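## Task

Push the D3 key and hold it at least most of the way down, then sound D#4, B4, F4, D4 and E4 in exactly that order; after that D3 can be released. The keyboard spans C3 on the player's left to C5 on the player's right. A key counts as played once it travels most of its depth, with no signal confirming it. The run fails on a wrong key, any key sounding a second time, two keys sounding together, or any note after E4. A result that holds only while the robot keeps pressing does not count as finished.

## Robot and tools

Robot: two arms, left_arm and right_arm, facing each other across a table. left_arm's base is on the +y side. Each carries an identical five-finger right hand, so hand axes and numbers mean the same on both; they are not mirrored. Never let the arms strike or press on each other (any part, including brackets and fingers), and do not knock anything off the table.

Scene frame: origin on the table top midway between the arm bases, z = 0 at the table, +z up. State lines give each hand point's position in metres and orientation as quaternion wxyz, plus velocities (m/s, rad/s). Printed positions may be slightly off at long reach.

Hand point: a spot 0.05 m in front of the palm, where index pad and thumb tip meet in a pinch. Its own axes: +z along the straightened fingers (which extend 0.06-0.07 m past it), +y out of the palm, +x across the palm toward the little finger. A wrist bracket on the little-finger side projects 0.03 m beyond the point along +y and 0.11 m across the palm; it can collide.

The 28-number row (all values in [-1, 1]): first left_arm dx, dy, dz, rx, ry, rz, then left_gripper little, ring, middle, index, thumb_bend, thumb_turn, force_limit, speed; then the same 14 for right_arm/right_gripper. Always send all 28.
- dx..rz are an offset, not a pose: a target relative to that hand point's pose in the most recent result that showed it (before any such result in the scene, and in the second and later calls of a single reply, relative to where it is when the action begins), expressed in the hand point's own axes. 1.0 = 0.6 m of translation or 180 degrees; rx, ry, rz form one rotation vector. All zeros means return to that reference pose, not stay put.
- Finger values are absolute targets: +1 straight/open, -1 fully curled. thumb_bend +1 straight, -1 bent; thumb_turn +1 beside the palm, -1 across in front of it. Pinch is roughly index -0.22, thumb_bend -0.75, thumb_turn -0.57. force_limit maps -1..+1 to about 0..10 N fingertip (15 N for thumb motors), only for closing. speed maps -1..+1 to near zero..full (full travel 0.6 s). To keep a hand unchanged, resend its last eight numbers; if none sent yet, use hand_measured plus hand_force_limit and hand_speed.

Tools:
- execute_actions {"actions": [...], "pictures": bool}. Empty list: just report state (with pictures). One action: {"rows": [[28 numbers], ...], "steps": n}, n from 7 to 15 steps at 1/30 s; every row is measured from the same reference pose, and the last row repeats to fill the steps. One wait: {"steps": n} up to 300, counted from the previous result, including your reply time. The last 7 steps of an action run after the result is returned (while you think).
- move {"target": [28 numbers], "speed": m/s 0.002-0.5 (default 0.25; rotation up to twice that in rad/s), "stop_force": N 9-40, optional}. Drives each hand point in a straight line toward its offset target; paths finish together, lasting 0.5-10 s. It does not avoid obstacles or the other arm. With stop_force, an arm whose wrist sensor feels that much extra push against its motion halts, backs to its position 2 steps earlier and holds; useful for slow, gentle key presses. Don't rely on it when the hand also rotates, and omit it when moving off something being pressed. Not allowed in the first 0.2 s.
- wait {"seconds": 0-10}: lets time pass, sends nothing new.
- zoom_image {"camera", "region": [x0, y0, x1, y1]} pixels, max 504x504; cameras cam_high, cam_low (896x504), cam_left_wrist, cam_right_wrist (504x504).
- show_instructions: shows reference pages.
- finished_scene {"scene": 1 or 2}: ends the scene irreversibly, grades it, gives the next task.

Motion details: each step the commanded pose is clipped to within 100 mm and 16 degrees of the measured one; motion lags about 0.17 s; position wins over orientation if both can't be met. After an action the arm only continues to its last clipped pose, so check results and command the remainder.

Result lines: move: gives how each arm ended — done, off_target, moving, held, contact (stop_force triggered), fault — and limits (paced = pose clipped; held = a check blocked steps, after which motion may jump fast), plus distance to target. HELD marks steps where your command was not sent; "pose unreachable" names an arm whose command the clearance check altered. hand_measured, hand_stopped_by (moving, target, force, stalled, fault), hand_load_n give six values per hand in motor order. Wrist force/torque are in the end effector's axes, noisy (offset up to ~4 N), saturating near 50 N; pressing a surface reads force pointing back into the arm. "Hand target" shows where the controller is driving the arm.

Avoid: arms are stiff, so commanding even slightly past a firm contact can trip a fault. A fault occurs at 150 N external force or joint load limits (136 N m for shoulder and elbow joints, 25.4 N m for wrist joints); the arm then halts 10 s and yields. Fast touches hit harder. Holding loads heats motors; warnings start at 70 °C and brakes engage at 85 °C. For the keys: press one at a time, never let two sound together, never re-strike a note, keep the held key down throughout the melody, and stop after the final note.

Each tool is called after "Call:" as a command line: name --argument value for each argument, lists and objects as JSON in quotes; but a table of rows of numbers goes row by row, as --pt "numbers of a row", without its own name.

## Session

Call:
execute_actions --actions '[]'

Scene clock: 0.00 s of 6000.00 s.
left_arm: end_effector_position=(+0.3365, +0.4533, +0.4790) hand_measured=(+1.000, +1.000, +1.000, +1.000, +1.000, +1.000) hand_load_n=(+0.0, +0.0, +0.0, +0.0, +0.0, +0.0) hand_stopped_by=(target, target, target, target, target, target) hand_force_limit=0.00 hand_speed=-0.80 end_effector_quat_wxyz=(+0.006, +0.351, +0.936, +0.005) end_effector_velocity=(+0.000, -0.000, -0.001) end_effector_angular_velocity=(+0.002, +0.001, +0.000) | right_arm: end_effector_position=(+0.0923, -0.2586, +0.4842) hand_measured=(+1.000, +1.000, +1.000, +1.000, +1.000, +1.000) hand_load_n=(+0.0, +0.0, +0.0, +0.0, +0.0, +0.0) hand_stopped_by=(target, target, target, target, target, target) hand_force_limit=0.00 hand_speed=-0.80 end_effector_quat_wxyz=(+0.008, -0.358, +0.934, -0.003) end_effector_velocity=(-0.000, -0.000, -0.000) end_effector_angular_velocity=(-0.001, +0.000, +0.001)
Joint positions: left_arm=[ 0.56  -1.692  1.316  1.945  1.556 -1.911] | right_arm=[-1.213 -1.735  1.33   1.96   1.578 -1.891]
Joint velocities: left_arm=[ 0.001  0.002  0.001  0.    -0.     0.   ] | right_arm=[ 0.001  0.    -0.     0.001  0.001 -0.001]
Joint torques (N m, as the arm reports them, + toward a larger angle): no reading
Wrist force (N, on the end effector, along its own x y z axes, offset not removed): no reading
Wrist torque (N m, same axes, about the end effector's origin, offset not removed): no reading
Hand target (left_arm): +0.337, +0.453, +0.479; +0.006, +0.351, +0.936, +0.005
Hand target (right_arm): +0.092, -0.259, +0.484; +0.008, -0.358, +0.934, -0.003

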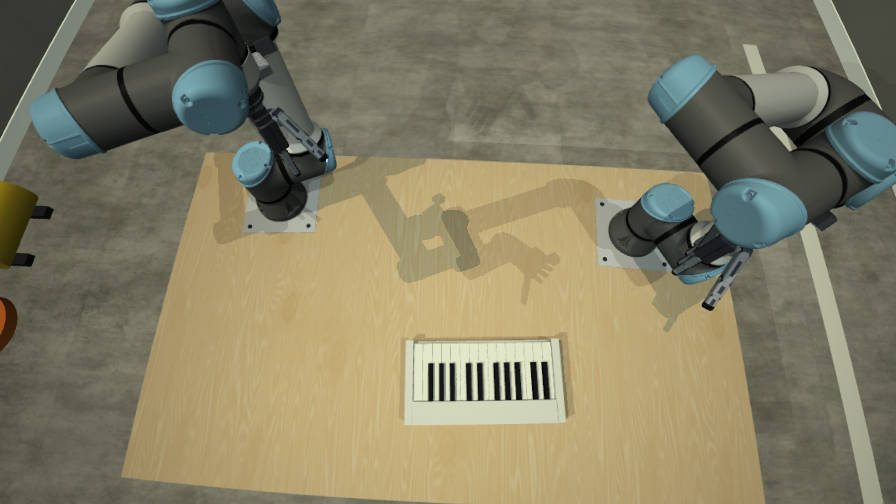

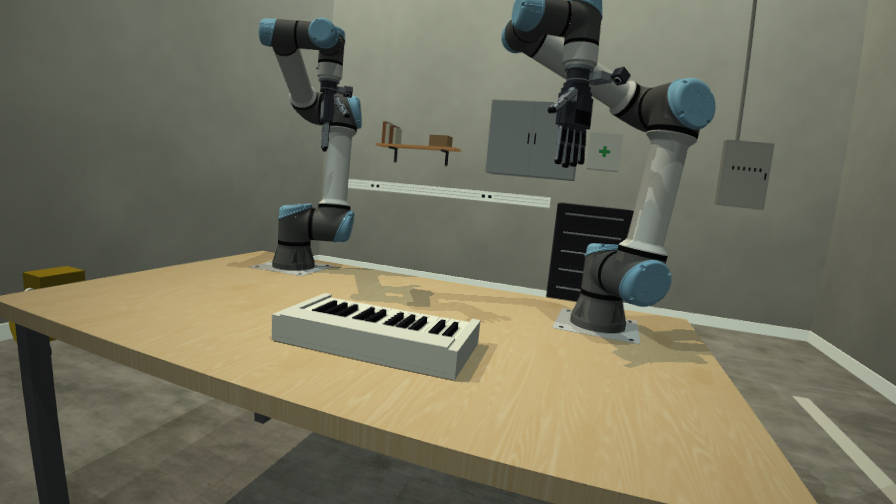

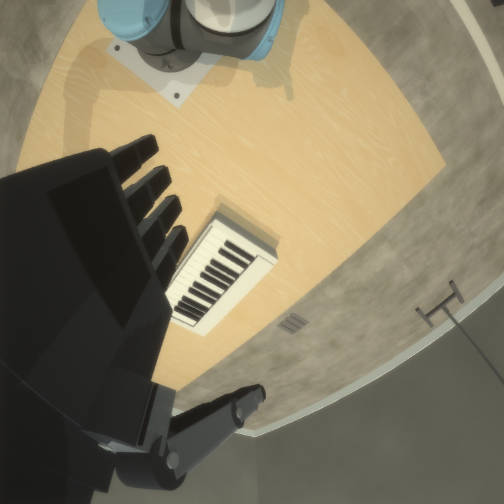

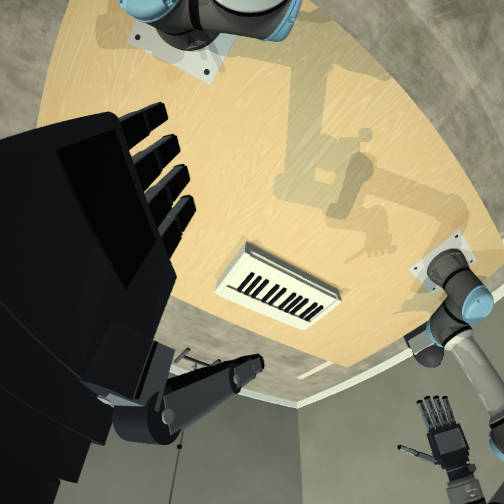

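Call:
zoom_image --camera "cam_high" --region '[340, 310, 580, 450]'

Region (340, 310, 580, 450) of cam_high's 896x504 image, scaled by 2.100, with more detail than that image has; it fills the top 294 rows of this view, and the rest is white.

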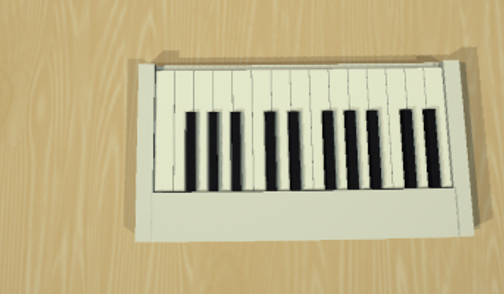

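Call:
move --target '[-0.2002,-0.1335,0.5717,0.006,0.2347,-0.7001,1,-1,-1,-1,1,-1,0,0.5,-0.729,-0.0933,0.526,-0.1129,-0.3134,0.6932,1,-1,-1,-1,1,-1,0,0.5]' --speed 0.4

Call:
zoom_image --camera "cam_left_wrist" --region '[40, 40, 300, 260]'

Call:
zoom_image --camera "cam_high" --region '[400, 310, 580, 440]'

Scene clock: 6.47 s of 6000.00 s.
left_arm: end_effector_position=(+0.3803, +0.3161, +0.1360) hand_measured=(+1.000, -1.000, -1.000, -1.000, +1.000, -1.000) hand_load_n=(+0.0, +0.0, +0.0, +0.0, +0.0, +0.0) hand_stopped_by=(target, target, target, target, target, target) hand_force_limit=0.00 hand_speed=0.50 end_effector_quat_wxyz=(+0.269, +0.675, -0.681, -0.092) end_effector_velocity=(+0.000, -0.001, -0.001) end_effector_angular_velocity=(+0.001, +0.000, +0.005) | right_arm: end_effector_position=(+0.4596, -0.0079, +0.1750) hand_measured=(+1.000, -1.000, -1.000, -1.000, +1.000, -1.000) hand_load_n=(+0.0, +0.0, +0.0, +0.0, +0.0, +0.0) hand_stopped_by=(target, target, target, target, target, target) hand_force_limit=0.00 hand_speed=0.50 end_effector_quat_wxyz=(+0.311, +0.657, +0.631, +0.271) end_effector_velocity=(+0.002, +0.000, -0.001) end_effector_angular_velocity=(-0.002, +0.005, -0.015)
Joint positions: left_arm=[ 0.987 -0.847  1.341  1.372  2.073 -3.687] | right_arm=[-0.691 -0.751  1.03   0.757  2.268  0.776]
Joint velocities: left_arm=[ 0.001  0.001 -0.    -0.003  0.001 -0.006] | right_arm=[-0.001  0.016 -0.027  0.026  0.005  0.018]
Joint torques (N m, as the arm reports them, + toward a larger angle): left_arm=[ 12.13 -30.52  -3.88  -0.04   3.49  -2.81] | right_arm=[ 10.72 -40.41 -26.02   3.45   2.39   3.01]
Wrist force (N, on the end effector, along its own x y z axes, offset not removed): left_arm=[0.9 -0.6 -0.7] | right_arm=[-1.9 1.8 -1.2]
Wrist torque (N m, same axes, about the end effector's origin, offset not removed): left_arm=[-0.01 -0.18 -0.10] | right_arm=[0.38 0.29 -0.31]
Hand target (left_arm): +0.380, +0.316, +0.136; +0.269, +0.675, -0.681, -0.092
Hand target (right_arm): +0.460, -0.008, +0.175; +0.311, +0.658, +0.630, +0.270
Off the commanded pose (left_arm): 0.001 m, 0 deg.
Off the commanded pose (right_arm): 0.001 m, 0 deg.
Kept back: nothing.
move: done

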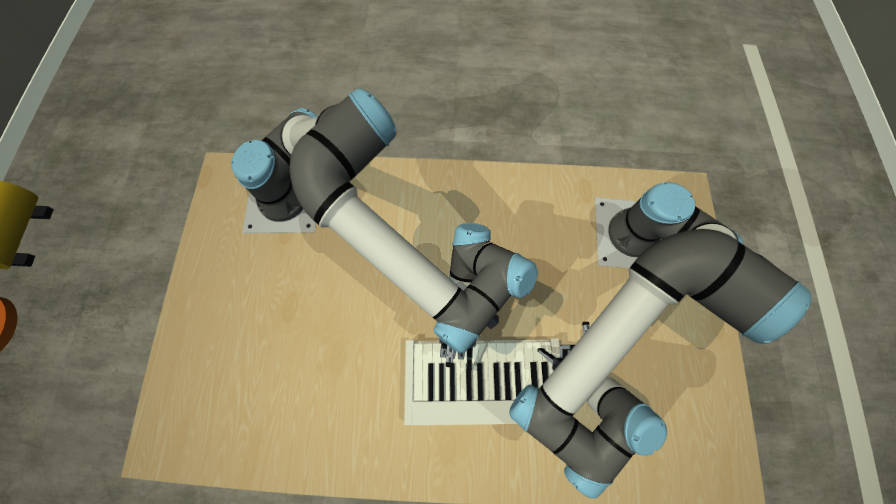

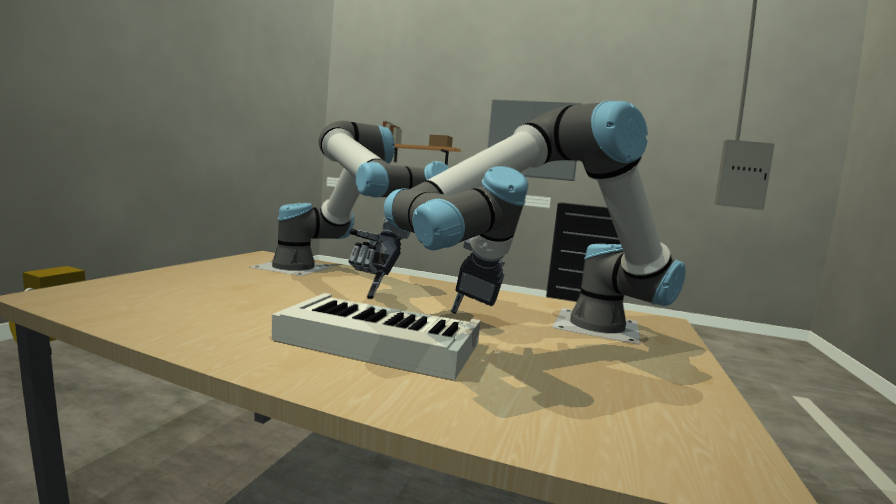

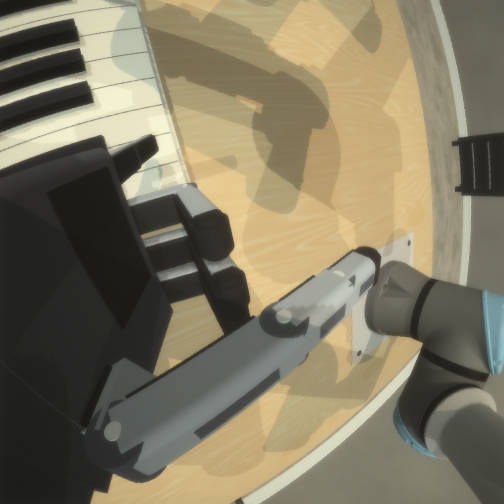

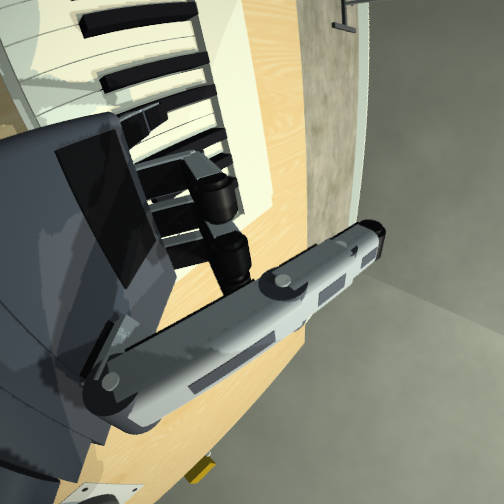

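Region (40, 40, 300, 260) of cam_left_wrist's 504x504 image, scaled by 1.938, with more detail than that image has; it fills the top 426 rows of this view, and the rest is white.

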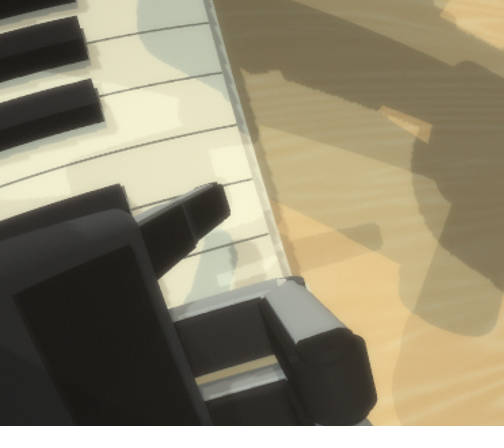

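Region (400, 310, 580, 440) of cam_high's 896x504 image, scaled by 2.800, with more detail than that image has.

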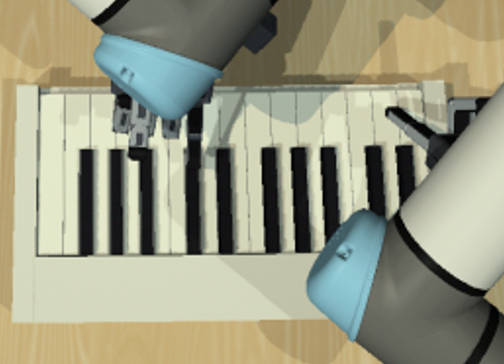

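Call:
execute_actions --actions '[]'

Scene clock: 7.30 s of 6000.00 s.
left_arm: end_effector_position=(+0.3803, +0.3161, +0.1359) hand_measured=(+1.000, -1.000, -1.000, -1.000, +1.000, -1.000) hand_load_n=(+0.0, +0.0, +0.0, +0.0, +0.0, +0.0) hand_stopped_by=(target, target, target, target, target, target) hand_force_limit=0.00 hand_speed=0.50 end_effector_quat_wxyz=(+0.269, +0.675, -0.681, -0.092) end_effector_velocity=(-0.000, +0.000, -0.000) end_effector_angular_velocity=(+0.000, +0.000, -0.000) | right_arm: end_effector_position=(+0.4598, -0.0078, +0.1750) hand_measured=(+1.000, -1.000, -1.000, -1.000, +1.000, -1.000) hand_load_n=(+0.0, +0.0, +0.0, +0.0, +0.0, +0.0) hand_stopped_by=(target, target, target, target, target, target) hand_force_limit=0.00 hand_speed=0.50 end_effector_quat_wxyz=(+0.311, +0.658, +0.630, +0.270) end_effector_velocity=(+0.000, +0.000, +0.000) end_effector_angular_velocity=(+0.002, -0.001, -0.000)
Joint positions: left_arm=[ 0.987 -0.847  1.341  1.372  2.073 -3.688] | right_arm=[-0.691 -0.749  1.027  0.76   2.269  0.778]
Joint velocities: left_arm=[ 0.     0.     0.001 -0.     0.     0.   ] | right_arm=[ 0.     0.    -0.001 -0.001  0.     0.   ]
Joint torques (N m, as the arm reports them, + toward a larger angle): left_arm=[ 12.03 -30.02  -4.64   0.03   3.48  -2.63] | right_arm=[ 11.2  -40.35 -25.85   3.57   2.23   2.7 ]
Wrist force (N, on the end effector, along its own x y z axes, offset not removed): left_arm=[-1.6 -1.4 -1.0] | right_arm=[-2.1 -1.0 -1.6]
Wrist torque (N m, same axes, about the end effector's origin, offset not removed): left_arm=[-0.11 0.20 -0.35] | right_arm=[-0.06 0.41 -0.33]
Hand target (left_arm): +0.380, +0.316, +0.136; +0.269, +0.675, -0.681, -0.092
Hand target (right_arm): +0.460, -0.008, +0.175; +0.311, +0.658, +0.630, +0.270
Off the commanded pose (left_arm): 0.001 m, 0 deg.
Off the commanded pose (right_arm): 0.001 m, 0 deg.
Kept back: nothing.
Steps of this call (steps 1 to 25: nothing new was sent). Readings (end_effector_position | what the end effector reports):
1: left_arm (+0.3803, +0.3161, +0.1359) | right_arm (+0.4596, -0.0079, +0.1750) | left_arm hand_measured=(+1.000, -1.000, -1.000, -1.000, +1.000, -1.000) hand_load_n=(+0.0, +0.0, +0.0, +0.0, +0.0, +0.0) hand_stopped_by=(target, target, target, target, target, target) hand_force_limit=0.00 hand_speed=0.50 | right_arm hand_measured=(+1.000, -1.000, -1.000, -1.000, +1.000, -1.000) hand_load_n=(+0.0, +0.0, +0.0, +0.0, +0.0, +0.0) hand_stopped_by=(target, target, target, target, target, target) hand_force_limit=0.00 hand_speed=0.50
2: left_arm (+0.3803, +0.3161, +0.1359) | right_arm (+0.4597, -0.0079, +0.1750) | left_arm hand_measured=(+1.000, -1.000, -1.000, -1.000, +1.000, -1.000) hand_load_n=(+0.0, +0.0, +0.0, +0.0, +0.0, +0.0) hand_stopped_by=(target, target, target, target, target, target) hand_force_limit=0.00 hand_speed=0.50 | right_arm hand_measured=(+1.000, -1.000, -1.000, -1.000, +1.000, -1.000) hand_load_n=(+0.0, +0.0, +0.0, +0.0, +0.0, +0.0) hand_stopped_by=(target, target, target, target, target, target) hand_force_limit=0.00 hand_speed=0.50
4: left_arm (+0.3803, +0.3161, +0.1359) | right_arm (+0.4597, -0.0078, +0.1750) | left_arm hand_measured=(+1.000, -1.000, -1.000, -1.000, +1.000, -1.000) hand_load_n=(+0.0, +0.0, +0.0, +0.0, +0.0, +0.0) hand_stopped_by=(target, target, target, target, target, target) hand_force_limit=0.00 hand_speed=0.50 | right_arm hand_measured=(+1.000, -1.000, -1.000, -1.000, +1.000, -1.000) hand_load_n=(+0.0, +0.0, +0.0, +0.0, +0.0, +0.0) hand_stopped_by=(target, target, target, target, target, target) hand_force_limit=0.00 hand_speed=0.50
8: left_arm (+0.3803, +0.3161, +0.1359) | right_arm (+0.4598, -0.0078, +0.1750) | left_arm hand_measured=(+1.000, -1.000, -1.000, -1.000, +1.000, -1.000) hand_load_n=(+0.0, +0.0, +0.0, +0.0, +0.0, +0.0) hand_stopped_by=(target, target, target, target, target, target) hand_force_limit=0.00 hand_speed=0.50 | right_arm hand_measured=(+1.000, -1.000, -1.000, -1.000, +1.000, -1.000) hand_load_n=(+0.0, +0.0, +0.0, +0.0, +0.0, +0.0) hand_stopped_by=(target, target, target, target, target, target) hand_force_limit=0.00 hand_speed=0.50
25: the state above

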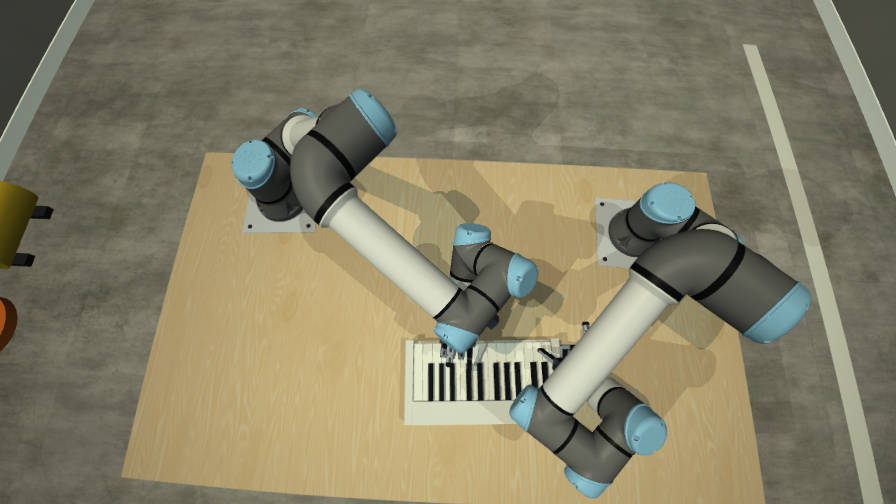

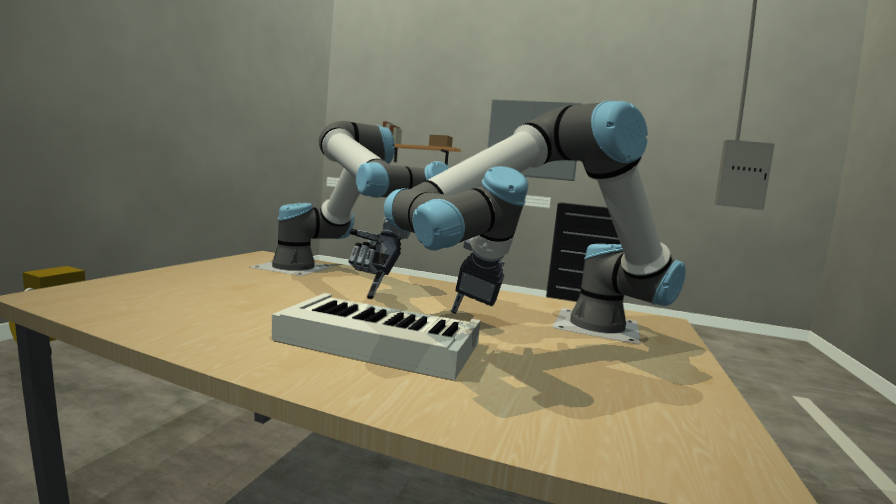

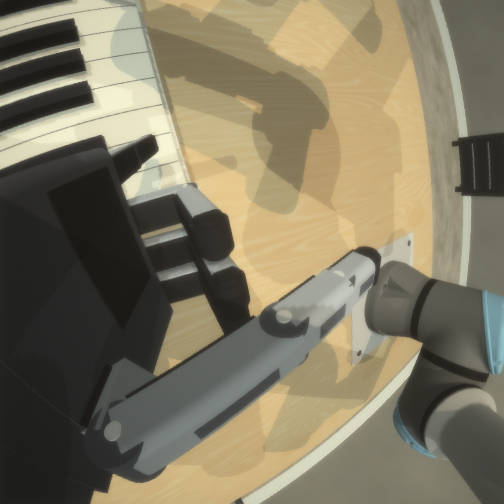

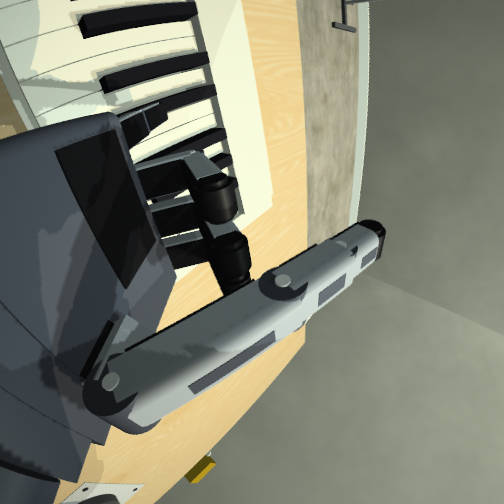

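Call:
move --target '[-0.00644,-0.01301,0.02235,0,0,0,1,-1,-1,-1,1,-1,0,0.5,0.00089,-0.01752,0.0154,0,0,0,1,-1,-1,-1,1,-1,0,0.5]' --speed 0.03

Call:
zoom_image --camera "cam_left_wrist" --region '[0, 0, 300, 260]'

Call:
zoom_image --camera "cam_right_wrist" --region '[0, 0, 300, 200]'

Call:
zoom_image --camera "cam_high" --region '[400, 320, 600, 432]'

Scene clock: 8.57 s of 6000.00 s.
left_arm: end_effector_position=(+0.3803, +0.3161, +0.1202) hand_measured=(+1.000, -1.000, -1.000, -1.000, +1.000, -1.000) hand_load_n=(+0.0, +0.0, +0.0, +0.0, +0.0, +0.0) hand_stopped_by=(target, target, target, target, target, target) hand_force_limit=0.00 hand_speed=0.50 end_effector_quat_wxyz=(+0.269, +0.675, -0.681, -0.092) end_effector_velocity=(-0.000, -0.000, -0.002) end_effector_angular_velocity=(-0.000, -0.000, -0.001) | right_arm: end_effector_position=(+0.4598, -0.0078, +0.1612) hand_measured=(+1.000, -1.000, -1.000, -1.000, +1.000, -1.000) hand_load_n=(+0.0, +0.0, +0.0, +0.0, +0.0, +0.0) hand_stopped_by=(target, target, target, target, target, target) hand_force_limit=0.00 hand_speed=0.50 end_effector_quat_wxyz=(+0.311, +0.658, +0.630, +0.270) end_effector_velocity=(+0.000, -0.000, -0.002) end_effector_angular_velocity=(-0.000, -0.000, +0.000)
Joint positions: left_arm=[ 0.987 -0.828  1.353  1.341  2.073 -3.688] | right_arm=[-0.691 -0.738  1.043  0.732  2.269  0.778]
Joint velocities: left_arm=[-0.     0.002  0.002 -0.005 -0.     0.001] | right_arm=[-0.     0.002  0.003 -0.005 -0.    -0.001]
Joint torques (N m, as the arm reports them, + toward a larger angle): left_arm=[ 12.   -30.16  -5.5   -0.09   2.64  -1.28] | right_arm=[ 10.59 -40.52 -11.77  -0.81   2.18   1.27]
Wrist force (N, on the end effector, along its own x y z axes, offset not removed): left_arm=[0.4 1.5 -0.4] | right_arm=[-1.2 0.0 -1.3]
Wrist torque (N m, same axes, about the end effector's origin, offset not removed): left_arm=[0.09 -0.09 -0.16] | right_arm=[0.09 0.25 -0.28]
Hand target (left_arm): +0.380, +0.316, +0.120; +0.269, +0.675, -0.681, -0.092
Hand target (right_arm): +0.460, -0.008, +0.161; +0.311, +0.658, +0.630, +0.270
Off the commanded pose (left_arm): 0.000 m, 0 deg.
Off the commanded pose (right_arm): 0.000 m, 0 deg.
Kept back: nothing.
move: done

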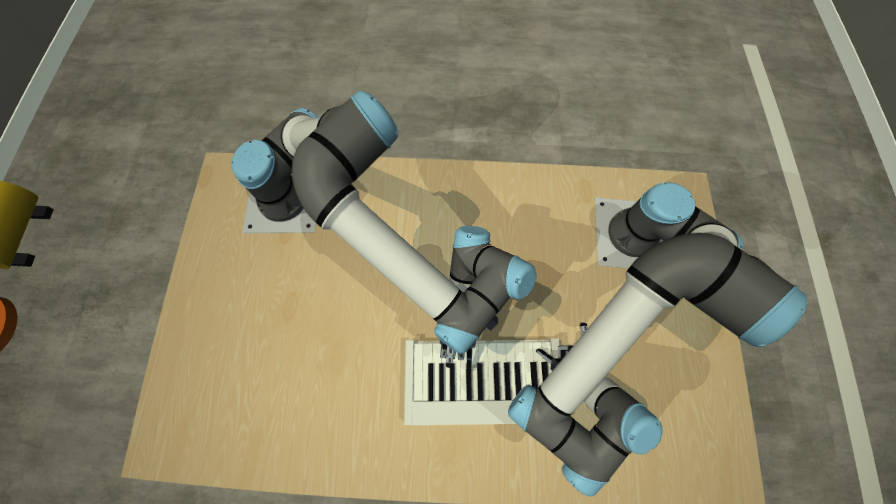

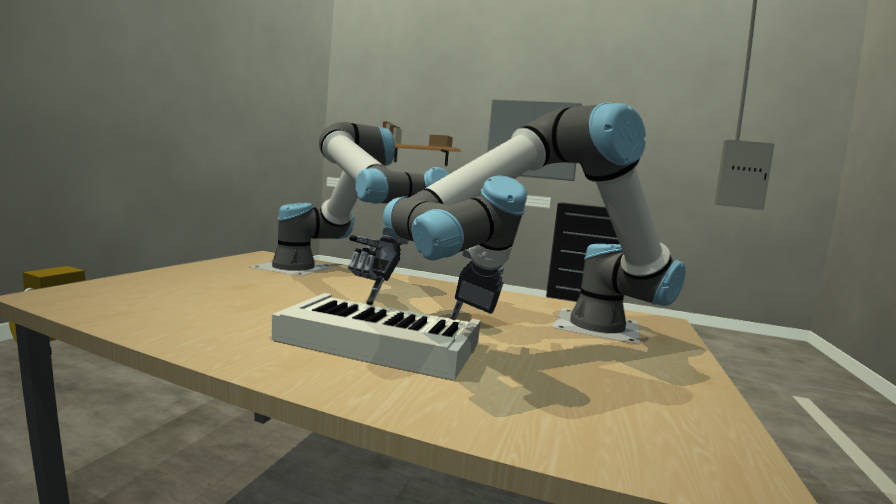

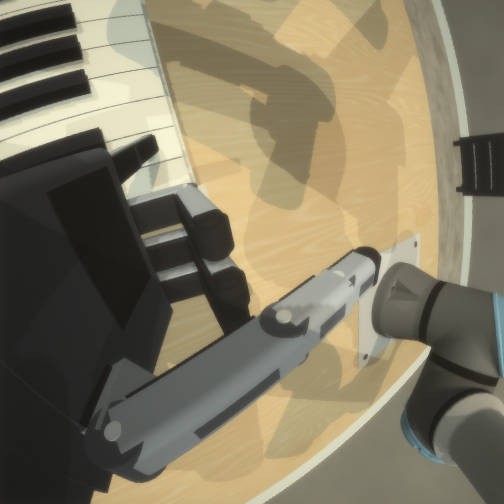

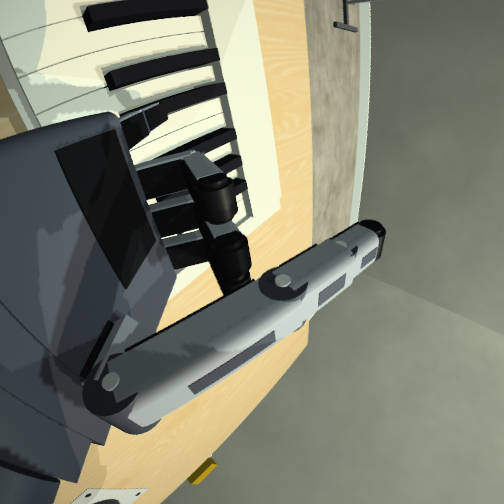

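Region (0, 0, 300, 260) of cam_left_wrist's 504x504 image, scaled by 1.680, with more detail than that image has; it fills the top 437 rows of this view, and the rest is white.

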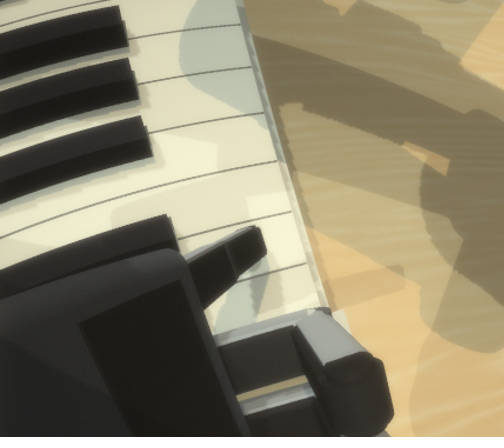

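Region (0, 0, 300, 200) of cam_right_wrist's 504x504 image, scaled by 1.680, with more detail than that image has.

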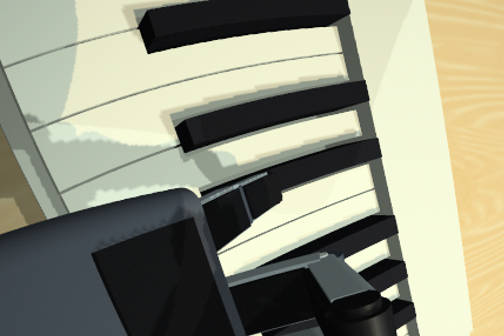

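Region (400, 320, 600, 432) of cam_high's 896x504 image, scaled by 2.520, with more detail than that image has; it fills the top 282 rows of this view, and the rest is white.

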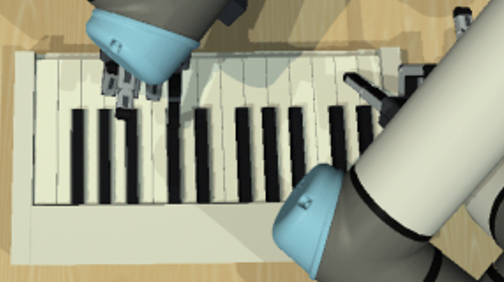

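Call:
move --target '[-0.0044,-0.0157,0.0273,0,0,0,1,-1,-1,-1,1,-1,0,0.5,0.00025,-0.005,0.0044,0,0,0,1,-1,-1,-1,1,-1,0,0.5]' --speed 0.012 --stop_force 9

Call:
zoom_image --camera "cam_left_wrist" --region '[0, 0, 300, 260]'

Call:
zoom_image --camera "cam_right_wrist" --region '[60, 40, 260, 180]'

Call:
zoom_image --camera "cam_high" --region '[430, 330, 520, 400]'

Scene clock: 11.00 s of 6000.00 s.
left_arm: end_effector_position=(+0.3802, +0.3145, +0.1059) hand_measured=(+1.000, -1.000, -1.000, -1.000, +1.000, -1.000) hand_load_n=(-3.5, +0.0, +0.0, +0.0, +0.0, +0.0) hand_stopped_by=(target, target, target, target, target, target) hand_force_limit=0.00 hand_speed=0.50 end_effector_quat_wxyz=(+0.269, +0.675, -0.681, -0.092) end_effector_velocity=(+0.000, +0.000, -0.000) end_effector_angular_velocity=(+0.001, +0.001, +0.000) | right_arm: end_effector_position=(+0.4597, -0.0078, +0.1573) hand_measured=(+1.000, -1.000, -1.000, -1.000, +1.000, -1.000) hand_load_n=(+0.0, +0.0, +0.0, +0.0, +0.0, +0.0) hand_stopped_by=(target, target, target, target, target, target) hand_force_limit=0.00 hand_speed=0.50 end_effector_quat_wxyz=(+0.311, +0.658, +0.630, +0.270) end_effector_velocity=(+0.001, -0.001, -0.001) end_effector_angular_velocity=(-0.002, +0.000, -0.001)
Joint positions: left_arm=[ 0.985 -0.809  1.36   1.314  2.074 -3.691] | right_arm=[-0.691 -0.735  1.048  0.724  2.269  0.778]
Joint velocities: left_arm=[ 0.     0.001 -0.     0.    -0.     0.   ] | right_arm=[-0.002  0.001  0.001 -0.     0.001 -0.001]
Joint torques (N m, as the arm reports them, + toward a larger angle): left_arm=[ -1.1  -51.05 -25.37   4.13  -2.03  -0.09] | right_arm=[  9.53 -40.28 -12.21  -0.44   1.49   2.56]
Wrist force (N, on the end effector, along its own x y z axes, offset not removed): left_arm=[0.0 1.1 -7.0] | right_arm=[-1.3 -0.8 -1.2]
Wrist torque (N m, same axes, about the end effector's origin, offset not removed): left_arm=[-0.07 0.68 -0.07] | right_arm=[-0.03 0.27 -0.27]
Hand target (left_arm): +0.380, +0.315, +0.106; +0.269, +0.675, -0.681, -0.092
Hand target (right_arm): +0.460, -0.008, +0.157; +0.311, +0.658, +0.630, +0.270
Off the commanded pose (left_arm): 0.005 m, 0 deg.
Off the commanded pose (right_arm): 0.000 m, 0 deg.
Kept back: nothing.
move: contact (left_arm)

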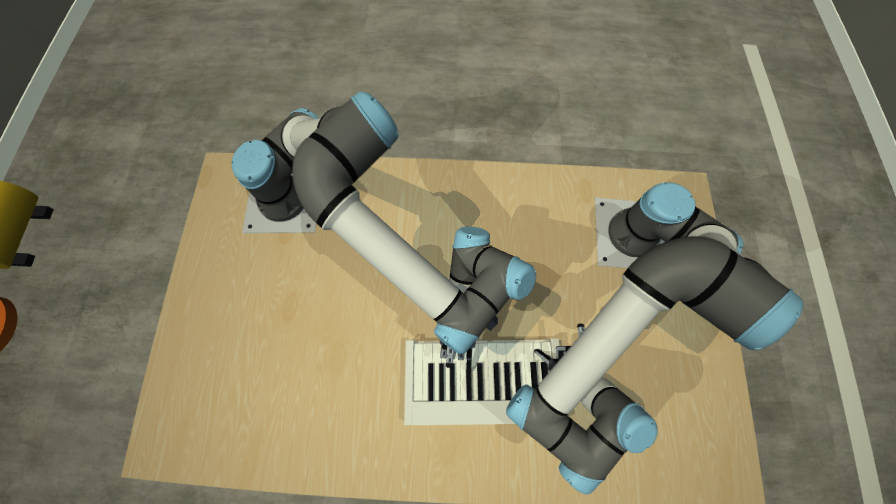

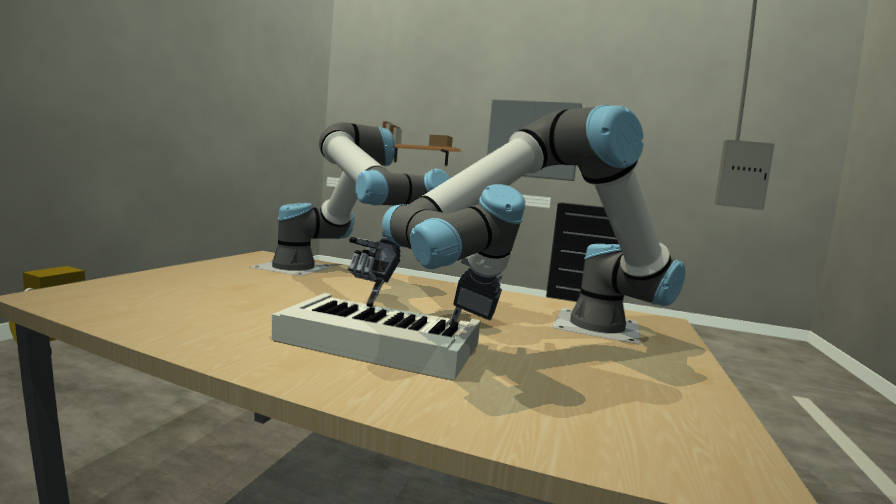

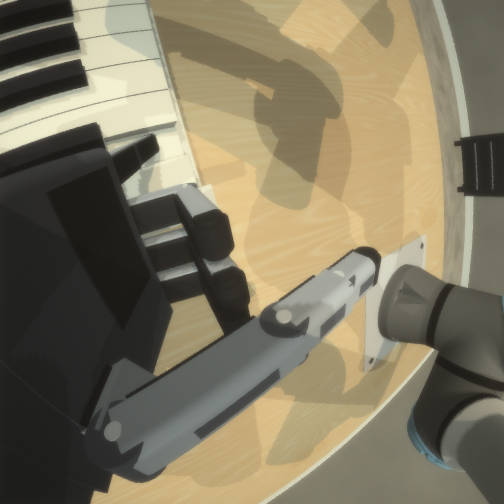

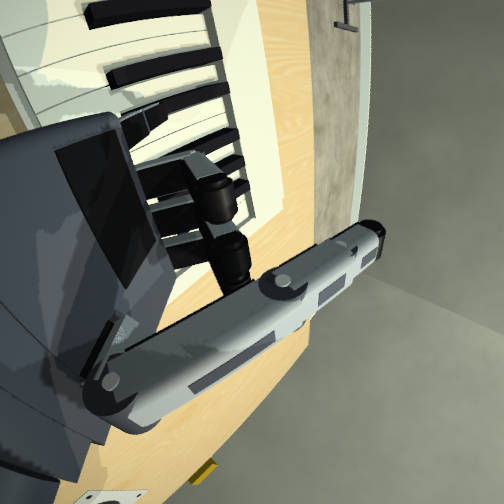

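Region (0, 0, 300, 260) of cam_left_wrist's 504x504 image, scaled by 1.680, with more detail than that image has; it fills the top 437 rows of this view, and the rest is white.

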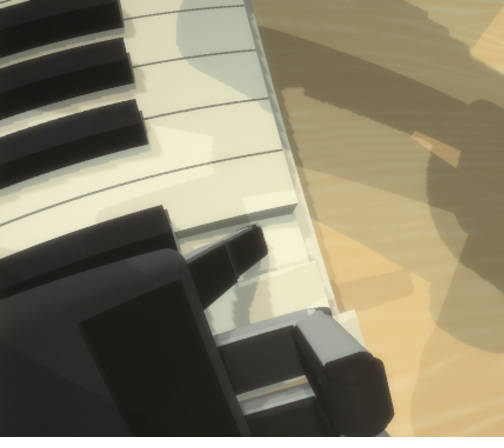

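Region (60, 40, 260, 180) of cam_right_wrist's 504x504 image, scaled by 2.520, with more detail than that image has; it fills the top 353 rows of this view, and the rest is white.

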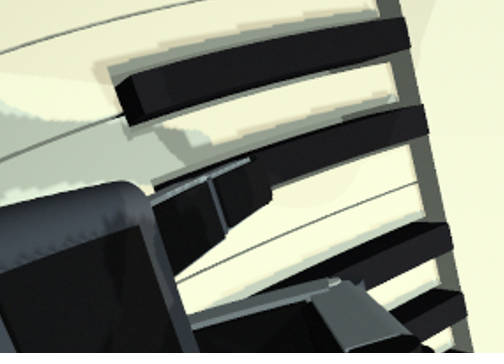

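Region (430, 330, 520, 400) of cam_high's 896x504 image, scaled by 5.600, with more detail than that image has.

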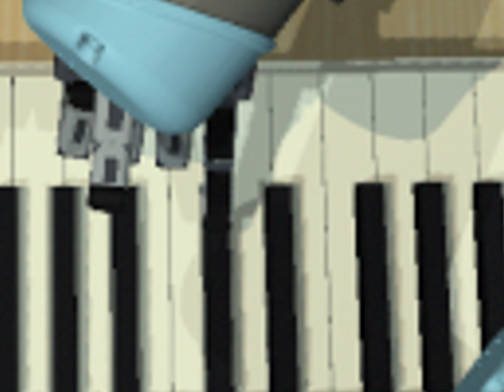

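Call:
move --target '[0,0,0,0,0,0,1,-1,-1,-1,1,-1,0,0.5,0.0033,-0.015,0.0132,0,0,0,1,-1,-1,-1,1,-1,0,0.5]' --speed 0.012 --stop_force 9

Call:
zoom_image --camera "cam_right_wrist" --region '[60, 40, 260, 180]'

Call:
zoom_image --camera "cam_low" --region '[280, 260, 500, 360]'

Scene clock: 12.87 s of 6000.00 s.
left_arm: end_effector_position=(+0.3802, +0.3146, +0.1059) hand_measured=(+1.000, -1.000, -1.000, -1.000, +1.000, -1.000) hand_load_n=(-3.0, +0.0, +0.0, +0.0, +0.0, +0.0) hand_stopped_by=(target, target, target, target, target, target) hand_force_limit=0.00 hand_speed=0.50 end_effector_quat_wxyz=(+0.269, +0.675, -0.681, -0.092) end_effector_velocity=(-0.000, +0.000, -0.000) end_effector_angular_velocity=(+0.001, +0.001, +0.001) | right_arm: end_effector_position=(+0.4598, -0.0064, +0.1459) hand_measured=(+1.000, -1.000, -1.000, -1.000, +1.000, -1.000) hand_load_n=(-5.5, +0.0, +0.0, +0.0, +0.0, +0.0) hand_stopped_by=(target, target, target, target, target, target) hand_force_limit=0.00 hand_speed=0.50 end_effector_quat_wxyz=(+0.311, +0.658, +0.630, +0.270) end_effector_velocity=(-0.001, -0.000, +0.001) end_effector_angular_velocity=(-0.002, +0.002, -0.000)
Joint positions: left_arm=[ 0.985 -0.809  1.36   1.314  2.074 -3.691] | right_arm=[-0.69  -0.722  1.054  0.706  2.269  0.78 ]
Joint velocities: left_arm=[ 0.     0.     0.     0.     0.    -0.001] | right_arm=[ 0.    -0.002 -0.001  0.006 -0.     0.001]
Joint torques (N m, as the arm reports them, + toward a larger angle): left_arm=[  1.42 -28.87  -3.24  -0.88   2.4   -2.76] | right_arm=[  4.45 -45.44 -21.8    3.02  -0.17   1.58]
Wrist force (N, on the end effector, along its own x y z axes, offset not removed): left_arm=[2.0 5.2 -7.0] | right_arm=[-2.5 4.9 -11.9]
Wrist torque (N m, same axes, about the end effector's origin, offset not removed): left_arm=[0.58 0.26 0.31] | right_arm=[0.40 0.80 0.01]
Hand target (left_arm): +0.380, +0.315, +0.106; +0.269, +0.675, -0.681, -0.092
Hand target (right_arm): +0.460, -0.006, +0.146; +0.311, +0.658, +0.630, +0.270
Off the commanded pose (left_arm): 0.000 m, 0 deg.
Off the commanded pose (right_arm): 0.001 m, 0 deg.
Kept back: nothing.
move: contact (right_arm)

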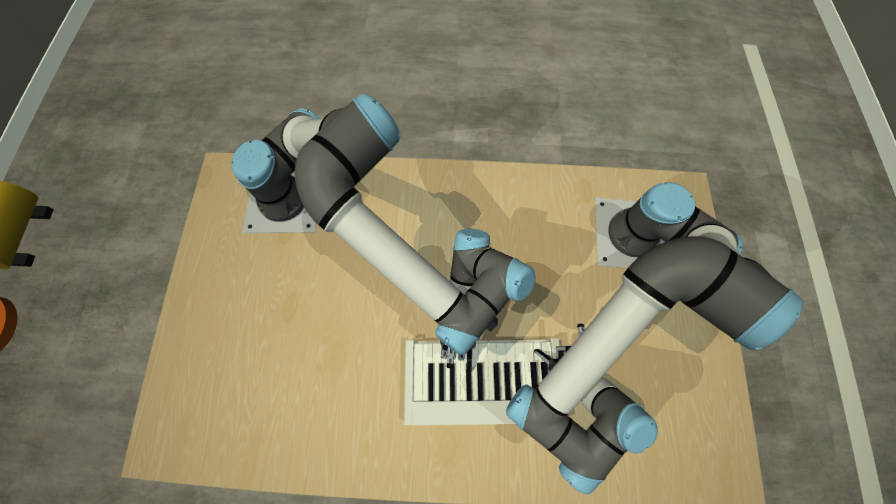

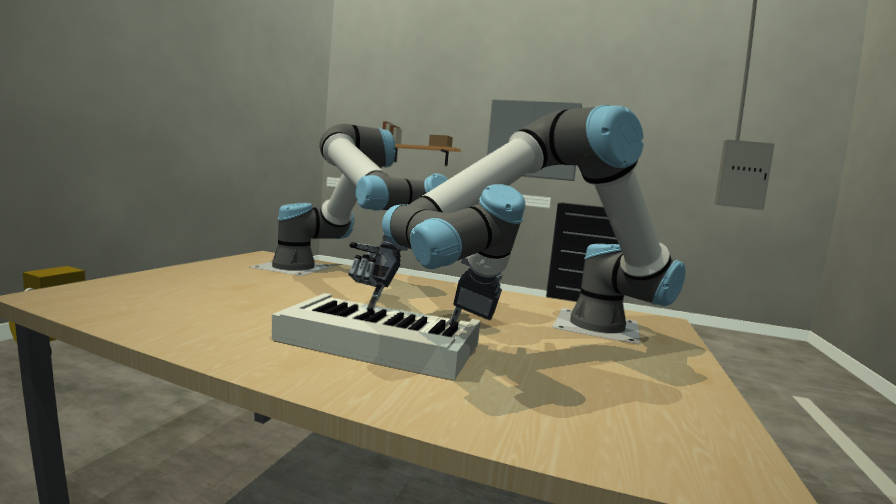

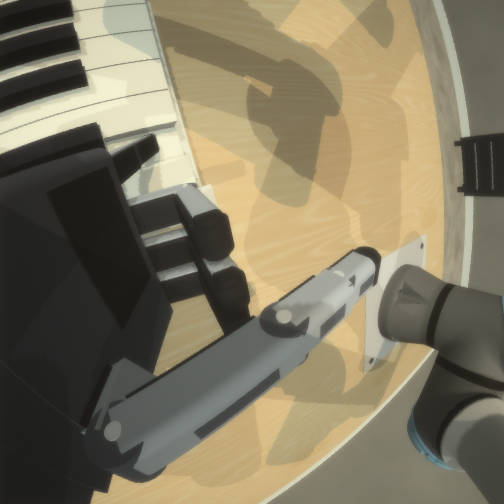

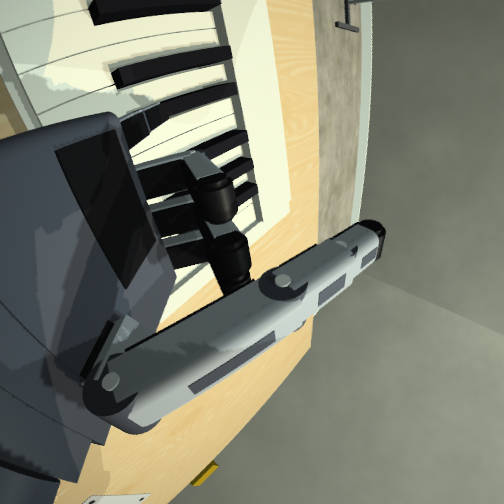

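Region (60, 40, 260, 180) of cam_right_wrist's 504x504 image, scaled by 2.520, with more detail than that image has; it fills the top 353 rows of this view, and the rest is white.

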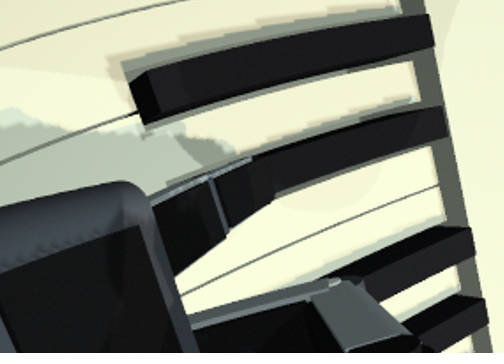

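Region (280, 260, 500, 360) of cam_low's 896x504 image, scaled by 2.291, with more detail than that image has; it fills the top 229 rows of this view, and the rest is white.

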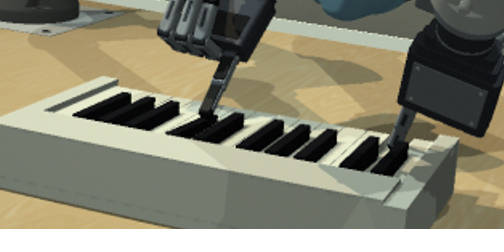

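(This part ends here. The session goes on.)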